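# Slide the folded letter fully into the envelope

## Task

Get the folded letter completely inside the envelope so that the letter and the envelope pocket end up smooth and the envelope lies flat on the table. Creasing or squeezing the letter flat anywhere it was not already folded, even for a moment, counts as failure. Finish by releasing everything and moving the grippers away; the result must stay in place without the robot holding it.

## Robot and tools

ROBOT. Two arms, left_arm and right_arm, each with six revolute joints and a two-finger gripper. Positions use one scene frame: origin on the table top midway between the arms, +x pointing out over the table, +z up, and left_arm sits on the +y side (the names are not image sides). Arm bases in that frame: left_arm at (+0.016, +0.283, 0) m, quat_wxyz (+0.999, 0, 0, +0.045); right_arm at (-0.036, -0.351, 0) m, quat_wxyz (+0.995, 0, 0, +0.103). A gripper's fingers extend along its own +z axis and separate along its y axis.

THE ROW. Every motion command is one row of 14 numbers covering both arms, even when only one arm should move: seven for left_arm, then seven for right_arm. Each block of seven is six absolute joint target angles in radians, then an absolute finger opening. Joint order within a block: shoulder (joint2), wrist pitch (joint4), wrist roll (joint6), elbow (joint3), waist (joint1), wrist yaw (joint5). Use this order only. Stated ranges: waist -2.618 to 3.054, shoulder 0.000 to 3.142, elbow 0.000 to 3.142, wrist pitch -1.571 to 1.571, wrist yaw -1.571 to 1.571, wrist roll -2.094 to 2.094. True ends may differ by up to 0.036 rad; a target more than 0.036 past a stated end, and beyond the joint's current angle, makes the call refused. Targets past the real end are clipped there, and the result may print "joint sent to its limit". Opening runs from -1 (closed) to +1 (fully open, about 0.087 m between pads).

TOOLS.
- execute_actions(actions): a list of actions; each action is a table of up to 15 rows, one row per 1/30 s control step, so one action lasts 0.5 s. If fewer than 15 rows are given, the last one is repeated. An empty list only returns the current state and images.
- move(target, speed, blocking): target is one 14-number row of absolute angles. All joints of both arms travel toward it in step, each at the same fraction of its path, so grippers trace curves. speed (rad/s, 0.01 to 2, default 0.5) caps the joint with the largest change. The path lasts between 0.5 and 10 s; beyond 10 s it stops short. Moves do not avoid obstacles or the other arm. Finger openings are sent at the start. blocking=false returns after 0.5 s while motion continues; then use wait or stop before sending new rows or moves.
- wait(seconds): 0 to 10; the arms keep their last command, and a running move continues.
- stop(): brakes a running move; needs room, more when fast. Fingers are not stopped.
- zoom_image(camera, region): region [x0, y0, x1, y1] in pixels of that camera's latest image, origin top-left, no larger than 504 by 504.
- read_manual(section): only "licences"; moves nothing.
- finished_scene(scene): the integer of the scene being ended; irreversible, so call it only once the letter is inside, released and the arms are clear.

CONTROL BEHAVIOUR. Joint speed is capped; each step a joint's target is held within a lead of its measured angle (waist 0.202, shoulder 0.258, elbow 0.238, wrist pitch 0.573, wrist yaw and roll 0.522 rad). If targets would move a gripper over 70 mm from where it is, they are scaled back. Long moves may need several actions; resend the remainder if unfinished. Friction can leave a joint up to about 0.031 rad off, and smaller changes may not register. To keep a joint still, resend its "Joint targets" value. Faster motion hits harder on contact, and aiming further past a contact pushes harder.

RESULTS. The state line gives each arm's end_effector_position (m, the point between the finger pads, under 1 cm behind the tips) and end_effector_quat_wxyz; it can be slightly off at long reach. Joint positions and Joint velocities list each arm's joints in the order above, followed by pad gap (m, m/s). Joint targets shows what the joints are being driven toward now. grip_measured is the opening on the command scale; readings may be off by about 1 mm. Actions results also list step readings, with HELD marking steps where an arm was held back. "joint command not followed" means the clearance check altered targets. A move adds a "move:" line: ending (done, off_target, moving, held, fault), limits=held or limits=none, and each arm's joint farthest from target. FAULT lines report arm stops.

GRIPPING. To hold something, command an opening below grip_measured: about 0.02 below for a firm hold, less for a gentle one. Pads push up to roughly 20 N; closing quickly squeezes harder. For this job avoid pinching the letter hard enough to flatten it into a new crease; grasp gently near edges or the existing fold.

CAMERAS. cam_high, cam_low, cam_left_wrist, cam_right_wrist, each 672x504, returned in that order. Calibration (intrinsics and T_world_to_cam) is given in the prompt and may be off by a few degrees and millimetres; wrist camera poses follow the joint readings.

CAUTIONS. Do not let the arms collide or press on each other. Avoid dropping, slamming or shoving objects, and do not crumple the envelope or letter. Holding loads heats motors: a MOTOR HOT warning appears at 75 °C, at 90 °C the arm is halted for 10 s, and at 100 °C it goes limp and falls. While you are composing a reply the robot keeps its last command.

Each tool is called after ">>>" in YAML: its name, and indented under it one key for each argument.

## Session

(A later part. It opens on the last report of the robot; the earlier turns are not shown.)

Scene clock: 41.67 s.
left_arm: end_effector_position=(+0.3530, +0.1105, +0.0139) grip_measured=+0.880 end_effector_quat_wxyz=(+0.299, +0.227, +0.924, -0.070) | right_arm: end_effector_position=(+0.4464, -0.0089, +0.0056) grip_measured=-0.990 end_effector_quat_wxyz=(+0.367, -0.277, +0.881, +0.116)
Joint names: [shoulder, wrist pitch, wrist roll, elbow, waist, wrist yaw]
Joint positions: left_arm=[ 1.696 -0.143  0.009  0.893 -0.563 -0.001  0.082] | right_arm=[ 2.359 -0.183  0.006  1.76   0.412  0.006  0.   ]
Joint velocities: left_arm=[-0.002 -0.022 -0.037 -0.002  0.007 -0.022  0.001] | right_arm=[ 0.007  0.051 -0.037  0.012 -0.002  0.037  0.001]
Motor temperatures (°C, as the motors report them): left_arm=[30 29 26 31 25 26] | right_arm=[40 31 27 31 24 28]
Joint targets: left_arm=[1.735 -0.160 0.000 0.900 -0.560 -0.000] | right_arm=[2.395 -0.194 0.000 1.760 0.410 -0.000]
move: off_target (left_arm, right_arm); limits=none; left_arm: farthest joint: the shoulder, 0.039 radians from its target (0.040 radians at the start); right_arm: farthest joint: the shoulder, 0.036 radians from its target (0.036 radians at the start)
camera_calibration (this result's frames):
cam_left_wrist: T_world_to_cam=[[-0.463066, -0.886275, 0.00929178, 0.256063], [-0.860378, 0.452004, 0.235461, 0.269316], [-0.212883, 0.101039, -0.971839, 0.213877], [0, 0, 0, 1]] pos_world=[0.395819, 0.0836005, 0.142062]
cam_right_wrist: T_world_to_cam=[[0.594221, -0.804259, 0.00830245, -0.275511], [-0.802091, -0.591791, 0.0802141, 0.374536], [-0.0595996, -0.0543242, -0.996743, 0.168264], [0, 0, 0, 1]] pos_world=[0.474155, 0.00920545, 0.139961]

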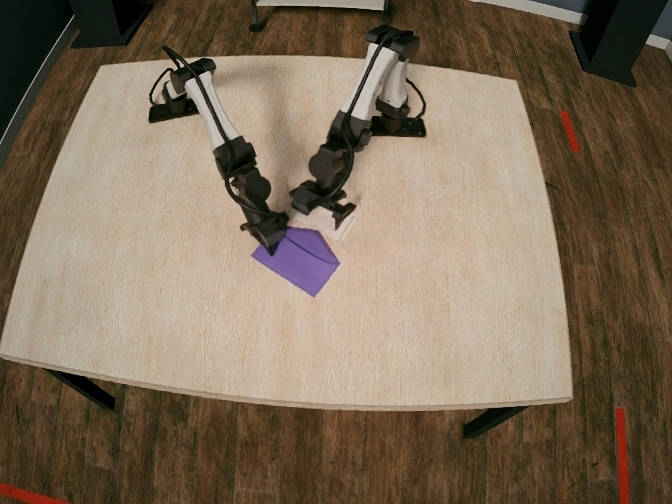

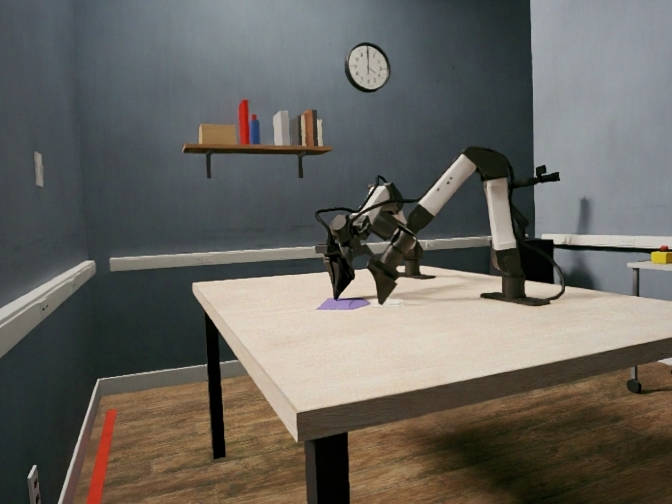

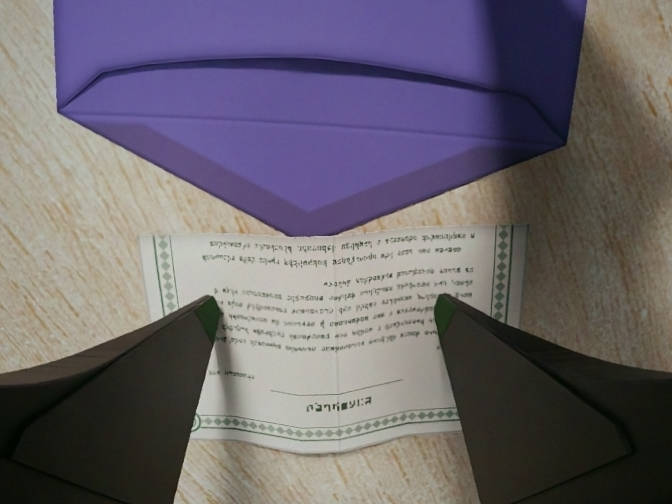

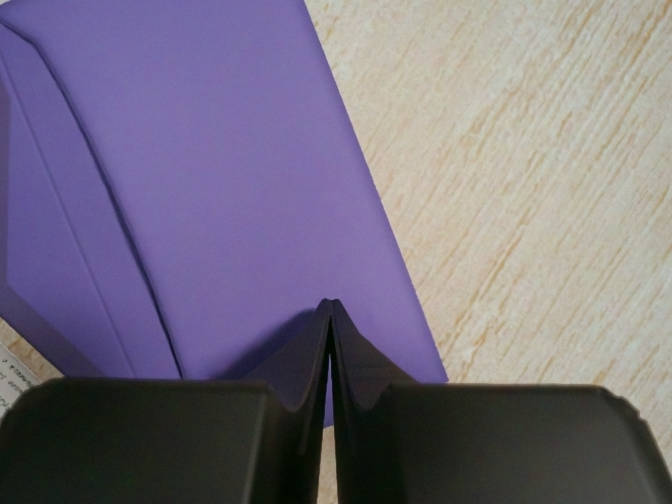

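Over the tip now. Advance 1.5 cm, then regrip at the rear.

>>> move:
  target: [1.775,-0.165,0,0.965,-0.54,0,1,2.395,-0.194,0,1.76,0.41,0,-1]
  speed: 0.04

>>> move:
  target: [1.62,-0.165,0,0.93,-0.55,0,1,2.395,-0.194,0,1.76,0.41,0,-1]
  speed: 0.2

>>> move:
  target: [1.5,-0.165,0,0.75,-0.55,0,0.3,2.395,-0.194,0,1.76,0.41,0,-1]
  speed: 0.2

>>> move:
  target: [1.6,-0.165,0,0.75,-0.55,0,0.3,2.395,-0.194,0,1.76,0.41,0,-1]
  speed: 0.08

>>> move:
  target: [1.72,-0.165,0,0.9,-0.55,0,0.3,2.395,-0.194,0,1.76,0.41,0,-1]
  speed: 0.05

Scene clock: 44.07 s.
left_arm: end_effector_position=(+0.3693, +0.1064, +0.0144) grip_measured=+0.994 end_effector_quat_wxyz=(+0.304, +0.222, +0.924, -0.070) | right_arm: end_effector_position=(+0.4464, -0.0089, +0.0056) grip_measured=-0.990 end_effector_quat_wxyz=(+0.367, -0.277, +0.881, +0.116)
Joint names: [shoulder, wrist pitch, wrist roll, elbow, waist, wrist yaw]
Joint positions: left_arm=[ 1.747 -0.14   0.009  0.95  -0.553 -0.001  0.087] | right_arm=[ 2.359 -0.183  0.006  1.76   0.412  0.006  0.   ]
Joint velocities: left_arm=[ 0.002  0.022  0.007 -0.002  0.002  0.007 -0.   ] | right_arm=[ 0.012 -0.081 -0.022 -0.002  0.007 -0.007 -0.   ]
Motor temperatures (°C, as the motors report them): left_arm=[30 29 26 31 25 26] | right_arm=[41 31 27 32 24 28]
Joint targets: left_arm=[1.775 -0.165 -0.000 0.965 -0.540 -0.000] | right_arm=[2.395 -0.194 -0.000 1.760 0.410 0.000]
move: off_target (left_arm, right_arm); limits=none; left_arm: farthest joint: the shoulder, 0.028 radians from its target (0.079 radians at the start); right_arm: farthest joint: the shoulder, 0.036 radians from its target (0.036 radians at the start)
camera_calibration (this result's frames):
cam_left_wrist: T_world_to_cam=[[-0.454672, -0.890611, 0.00921638, 0.257313], [-0.866618, 0.444763, 0.226182, 0.2882], [-0.205539, 0.0948514, -0.974041, 0.21624], [0, 0, 0, 1]] pos_world=[0.411198, 0.0804747, 0.14307]
cam_right_wrist: T_world_to_cam=[[0.594221, -0.804259, 0.00830245, -0.275511], [-0.802091, -0.591791, 0.0802141, 0.374536], [-0.0595996, -0.0543242, -0.996743, 0.168264], [0, 0, 0, 1]] pos_world=[0.474155, 0.00920545, 0.139961]

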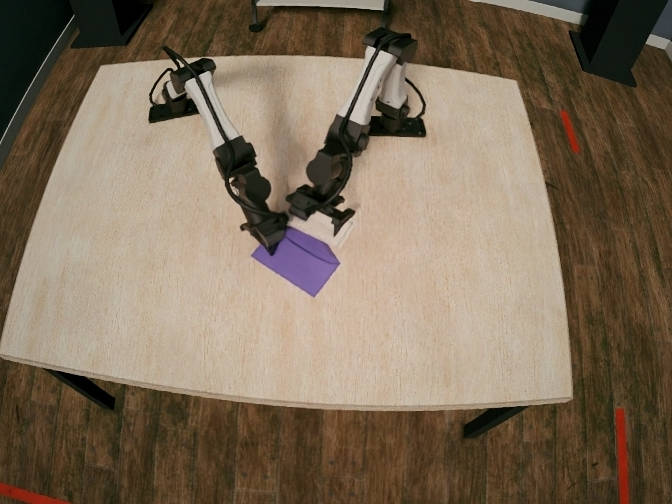

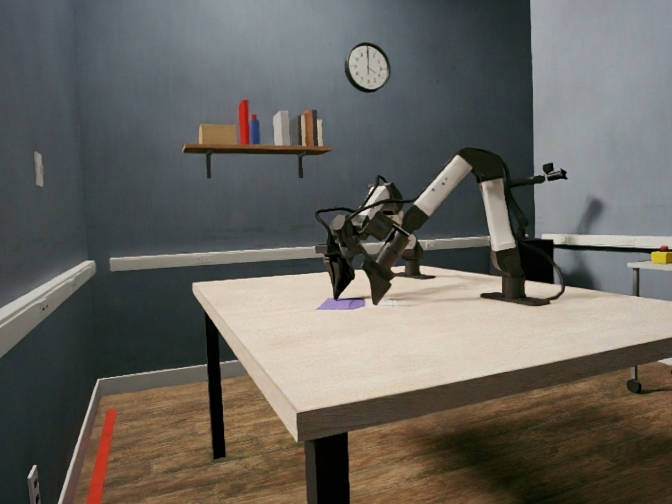

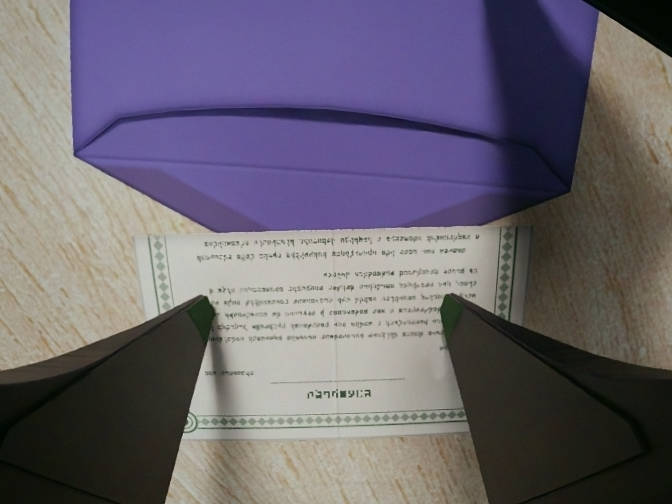

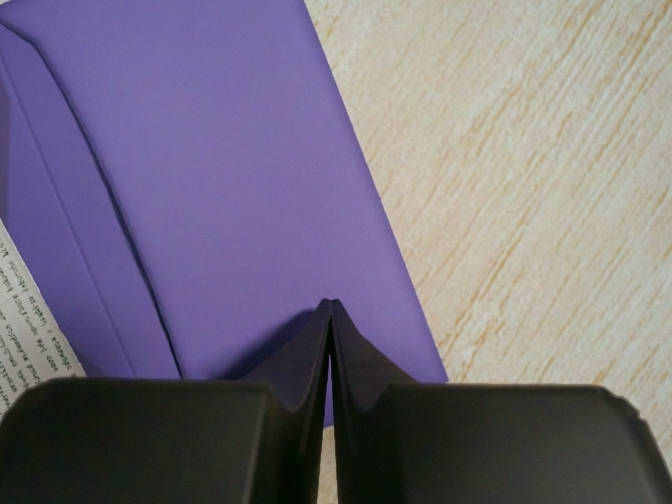

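Scene clock: 45.23 s.
left_arm: end_effector_position=(+0.3734, +0.1044, +0.0534) grip_measured=+0.994 end_effector_quat_wxyz=(+0.345, +0.219, +0.909, -0.080) | right_arm: end_effector_position=(+0.4464, -0.0089, +0.0056) grip_measured=-0.990 end_effector_quat_wxyz=(+0.367, -0.277, +0.881, +0.116)
Joint names: [shoulder, wrist pitch, wrist roll, elbow, waist, wrist yaw]
Joint positions: left_arm=[ 1.638 -0.159  0.009  0.95  -0.553 -0.001  0.087] | right_arm=[ 2.359 -0.183  0.006  1.76   0.412  0.006  0.   ]
Joint velocities: left_arm=[-0.007 -0.022  0.007 -0.002  0.012  0.007 -0.   ] | right_arm=[ 0.002  0.11  -0.022  0.002 -0.012 -0.066 -0.   ]
Motor temperatures (°C, as the motors report them): left_arm=[31 29 26 31 25 26] | right_arm=[41 31 27 32 24 28]
Joint targets: left_arm=[1.620 -0.165 0.000 0.930 -0.550 0.000] | right_arm=[2.395 -0.194 0.000 1.760 0.410 0.000]
move: off_target (right_arm); limits=none; left_arm: farthest joint: the elbow, 0.020 radians from its target (0.020 radians at the start); right_arm: farthest joint: the shoulder, 0.036 radians from its target (0.036 radians at the start)
camera_calibration (this result's frames):
cam_left_wrist: T_world_to_cam=[[-0.45539, -0.890252, 0.0084576, 0.257261], [-0.881369, 0.452147, 0.136938, 0.293364], [-0.125733, 0.0549058, -0.990544, 0.230507], [0, 0, 0, 1]] pos_world=[0.404698, 0.083728, 0.185979]
cam_right_wrist: T_world_to_cam=[[0.594221, -0.804259, 0.00830245, -0.275511], [-0.802091, -0.591791, 0.0802141, 0.374536], [-0.0595996, -0.0543242, -0.996743, 0.168264], [0, 0, 0, 1]] pos_world=[0.474155, 0.00920545, 0.139961]

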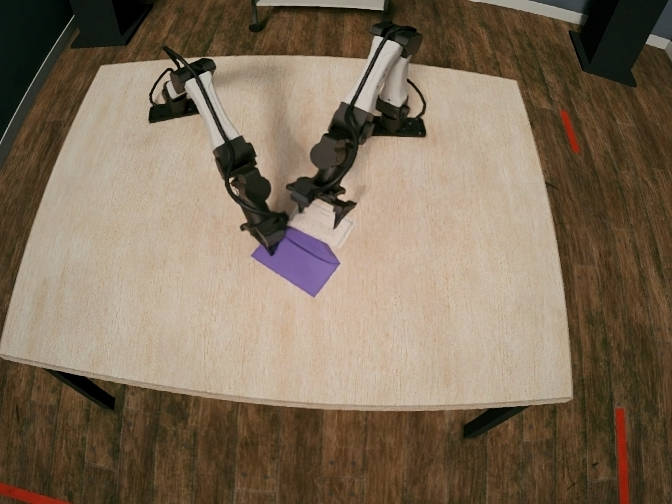

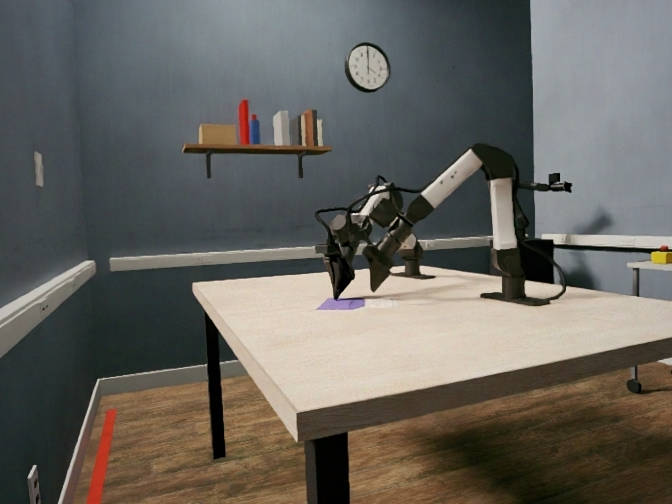

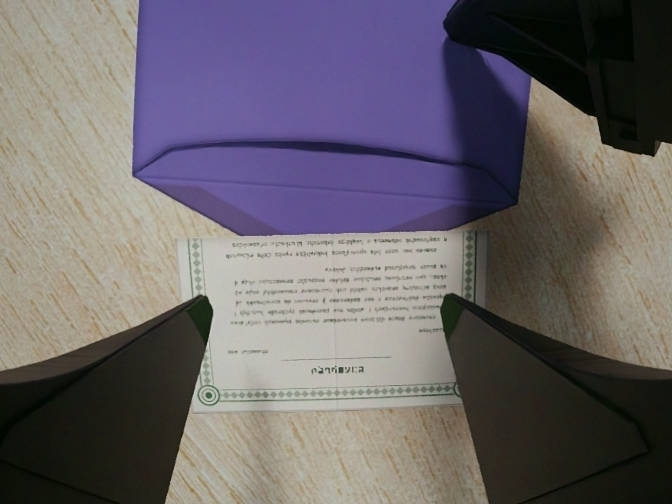

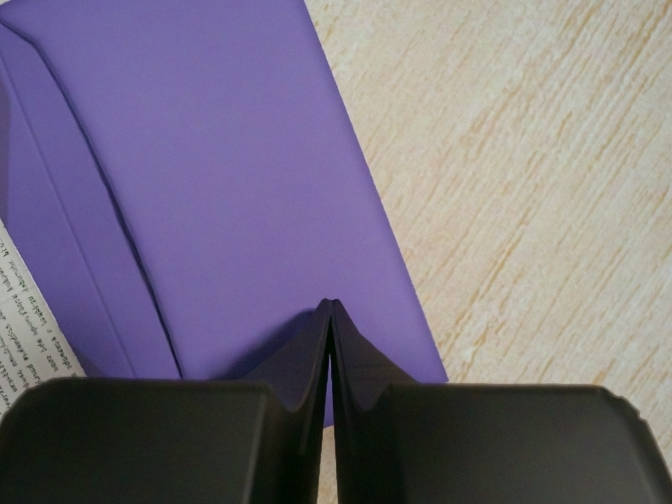

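Scene clock: 46.57 s.
left_arm: end_effector_position=(+0.3249, +0.1287, +0.0296) grip_measured=+0.300 end_effector_quat_wxyz=(+0.313, +0.222, +0.921, -0.072) | right_arm: end_effector_position=(+0.4464, -0.0089, +0.0056) grip_measured=-0.990 end_effector_quat_wxyz=(+0.367, -0.277, +0.881, +0.116)
Joint names: [shoulder, wrist pitch, wrist roll, elbow, waist, wrist yaw]
Joint positions: left_arm=[ 1.521 -0.163  0.009  0.767 -0.553 -0.001  0.057] | right_arm=[ 2.359 -0.183  0.006  1.76   0.412  0.006  0.   ]
Joint velocities: left_arm=[ 0.002 -0.051 -0.037 -0.007 -0.002  0.066 -0.001] | right_arm=[-0.017  0.022 -0.007 -0.017 -0.002 -0.051  0.   ]
Motor temperatures (°C, as the motors report them): left_arm=[31 29 26 31 25 26] | right_arm=[41 31 27 32 24 28]
Joint targets: left_arm=[1.500 -0.165 -0.000 0.750 -0.550 -0.000] | right_arm=[2.395 -0.194 0.000 1.760 0.410 -0.000]
move: off_target (left_arm, right_arm); limits=none; left_arm: farthest joint: the shoulder, 0.021 radians from its target (0.138 radians at the start); right_arm: farthest joint: the shoulder, 0.036 radians from its target (0.036 radians at the start)
camera_calibration (this result's frames):
cam_left_wrist: T_world_to_cam=[[-0.454828, -0.890533, 0.00906307, 0.256824], [-0.870318, 0.446615, 0.207563, 0.237932], [-0.18889, 0.0865178, -0.97818, 0.215569], [0, 0, 0, 1]] pos_world=[0.364605, 0.103796, 0.159152]
cam_right_wrist: T_world_to_cam=[[0.594221, -0.804259, 0.00830245, -0.275511], [-0.802091, -0.591791, 0.0802141, 0.374536], [-0.0595996, -0.0543242, -0.996743, 0.168264], [0, 0, 0, 1]] pos_world=[0.474155, 0.00920545, 0.139961]

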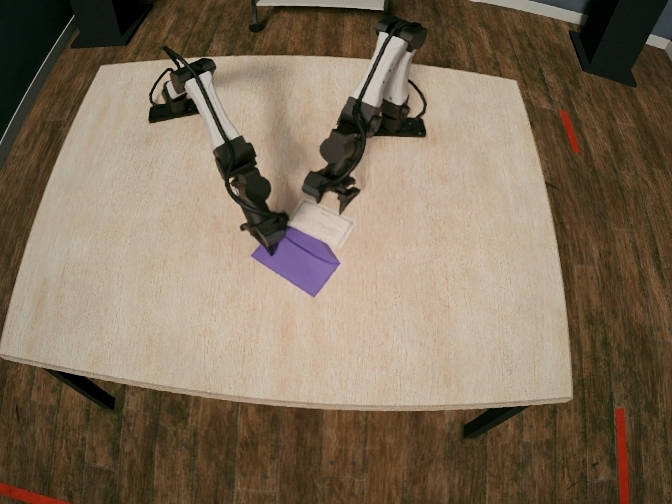

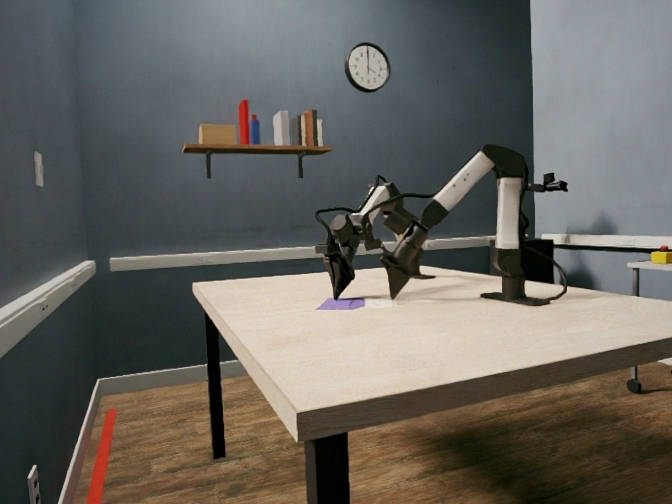

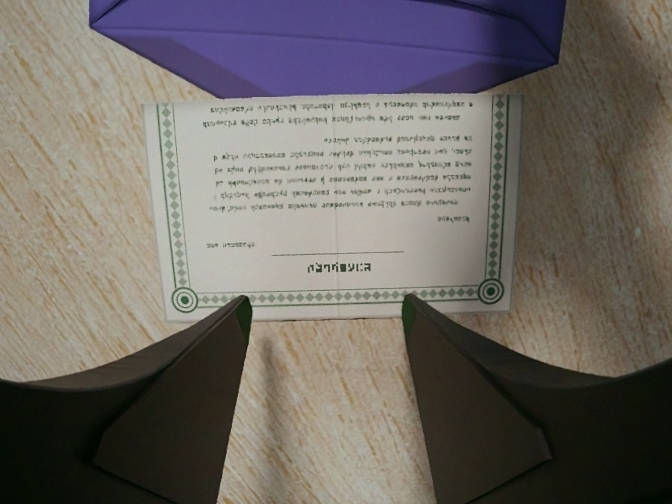

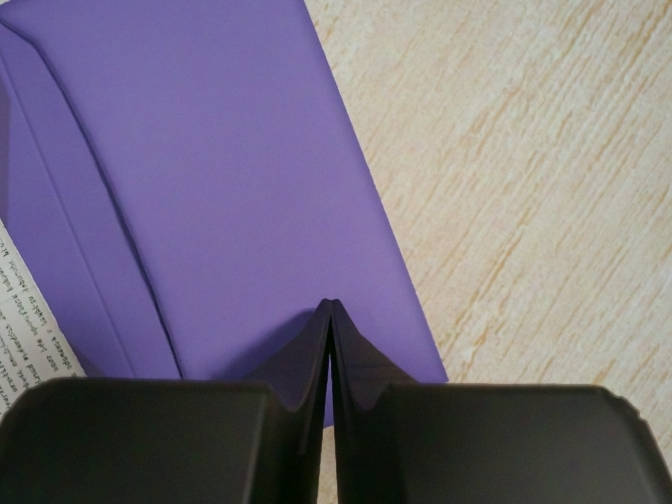

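Scene clock: 47.80 s.
left_arm: end_effector_position=(+0.3210, +0.1306, +0.0141) grip_measured=+0.300 end_effector_quat_wxyz=(+0.290, +0.223, +0.928, -0.067) | right_arm: end_effector_position=(+0.4464, -0.0089, +0.0056) grip_measured=-0.990 end_effector_quat_wxyz=(+0.367, -0.277, +0.881, +0.116)
Joint names: [shoulder, wrist pitch, wrist roll, elbow, waist, wrist yaw]
Joint positions: left_arm=[ 1.569 -0.163  0.009  0.767 -0.553 -0.001  0.057] | right_arm=[ 2.359 -0.183  0.006  1.76   0.412  0.006  0.   ]
Joint velocities: left_arm=[-0.002 -0.051 -0.007  0.002 -0.002 -0.007 -0.001] | right_arm=[ 0.012 -0.022 -0.007 -0.002  0.012  0.007 -0.001]
Motor temperatures (°C, as the motors report them): left_arm=[31 29 26 31 25 26] | right_arm=[42 31 27 32 24 28]
Joint targets: left_arm=[1.600 -0.165 -0.000 0.750 -0.550 0.000] | right_arm=[2.395 -0.194 0.000 1.760 0.410 -0.000]
move: off_target (left_arm, right_arm); limits=none; left_arm: farthest joint: the shoulder, 0.031 radians from its target (0.079 radians at the start); right_arm: farthest joint: the shoulder, 0.036 radians from its target (0.036 radians at the start)
camera_calibration (this result's frames):
cam_left_wrist: T_world_to_cam=[[-0.454433, -0.890731, 0.00944004, 0.256823], [-0.860476, 0.441689, 0.253953, 0.233749], [-0.230374, 0.107282, -0.96717, 0.209981], [0, 0, 0, 1]] pos_world=[0.366218, 0.102989, 0.141301]
cam_right_wrist: T_world_to_cam=[[0.594221, -0.804259, 0.00830245, -0.275511], [-0.802091, -0.591791, 0.0802141, 0.374536], [-0.0595996, -0.0543242, -0.996743, 0.168264], [0, 0, 0, 1]] pos_world=[0.474155, 0.00920545, 0.139961]

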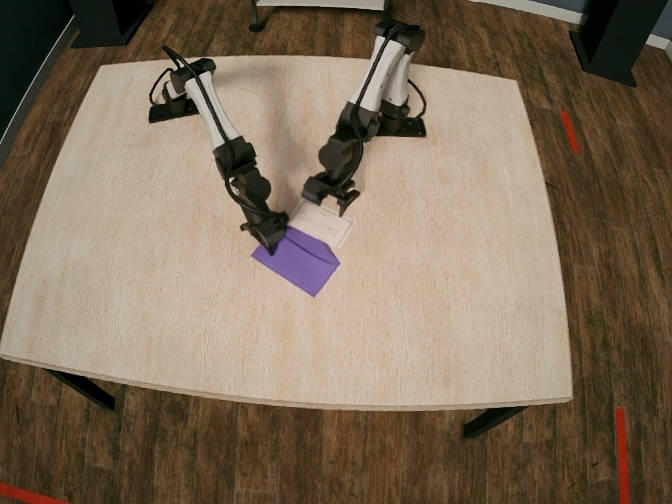

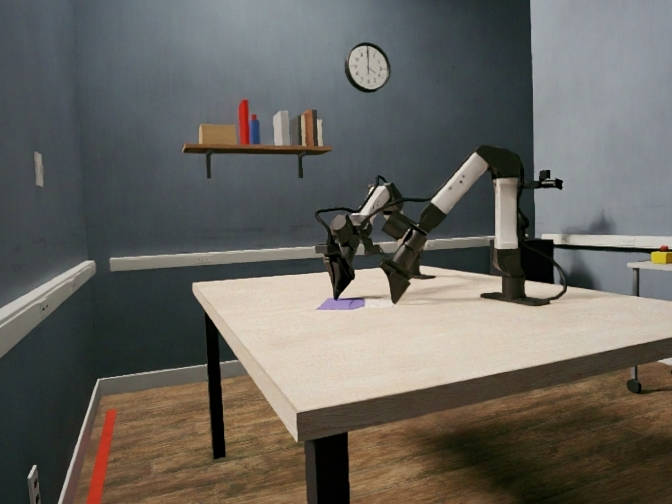

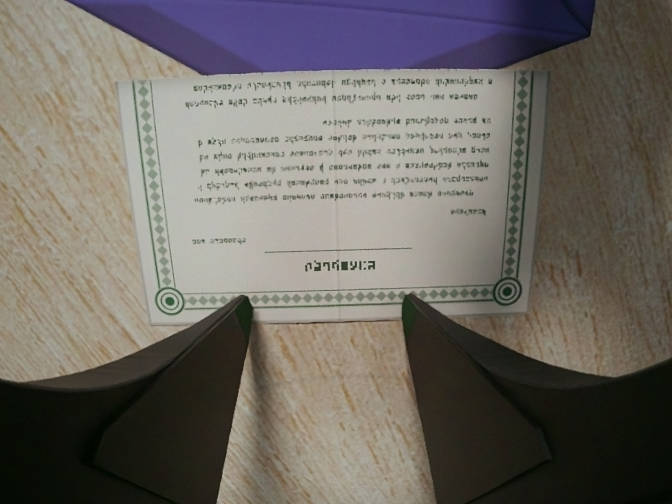

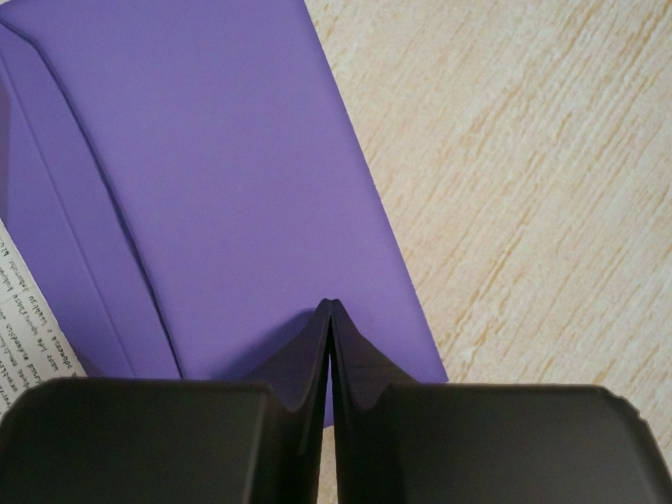

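Scene clock: 51.07 s.
left_arm: end_effector_position=(+0.3507, +0.1157, +0.0141) grip_measured=+0.300 end_effector_quat_wxyz=(+0.294, +0.223, +0.927, -0.068) | right_arm: end_effector_position=(+0.4464, -0.0089, +0.0056) grip_measured=-0.990 end_effector_quat_wxyz=(+0.367, -0.277, +0.881, +0.116)
Joint names: [shoulder, wrist pitch, wrist roll, elbow, waist, wrist yaw]
Joint positions: left_arm=[ 1.687 -0.159  0.009  0.888 -0.553 -0.001  0.057] | right_arm=[ 2.359 -0.183  0.006  1.76   0.412  0.006  0.   ]
Joint velocities: left_arm=[ 0.007  0.007 -0.007  0.007 -0.017  0.037  0.001] | right_arm=[-0.002 -0.095  0.066  0.017 -0.007 -0.051 -0.001]
Motor temperatures (°C, as the motors report them): left_arm=[31 30 26 31 25 26] | right_arm=[42 31 27 32 24 28]
Joint targets: left_arm=[1.720 -0.165 0.000 0.900 -0.550 -0.000] | right_arm=[2.395 -0.194 -0.000 1.760 0.410 0.000]
move: off_target (left_arm, right_arm); limits=none; left_arm: farthest joint: the shoulder, 0.033 radians from its target (0.151 radians at the start); right_arm: farthest joint: the shoulder, 0.036 radians from its target (0.036 radians at the start)
camera_calibration (this result's frames):
cam_left_wrist: T_world_to_cam=[[-0.454497, -0.890699, 0.00938114, 0.257098], [-0.862183, 0.442543, 0.246567, 0.266528], [-0.223768, 0.103976, -0.96908, 0.216476], [0, 0, 0, 1]] pos_world=[0.395087, 0.0885386, 0.141653]
cam_right_wrist: T_world_to_cam=[[0.594221, -0.804259, 0.00830245, -0.275511], [-0.802091, -0.591791, 0.0802141, 0.374536], [-0.0595996, -0.0543242, -0.996743, 0.168264], [0, 0, 0, 1]] pos_world=[0.474155, 0.00920545, 0.139961]

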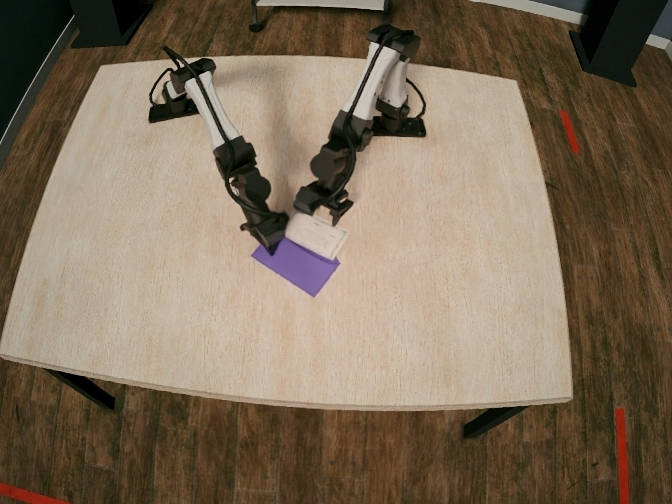

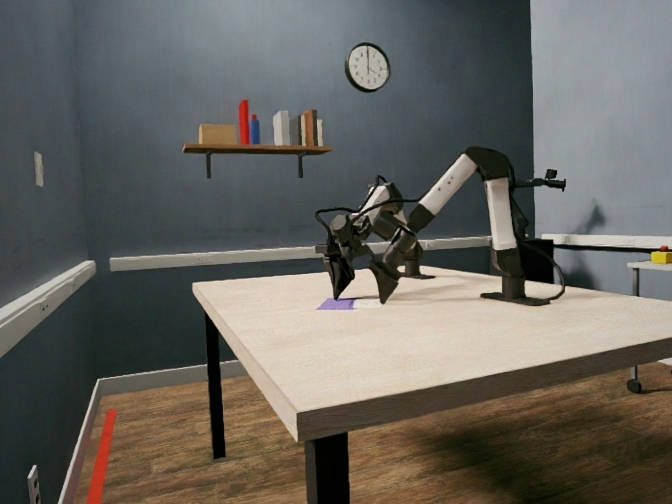

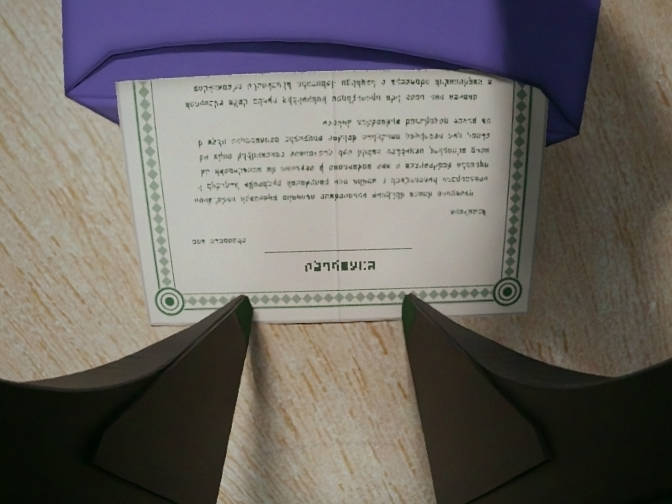

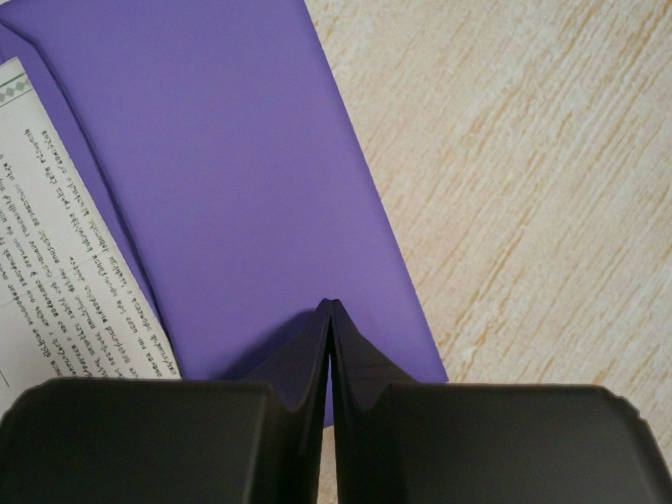

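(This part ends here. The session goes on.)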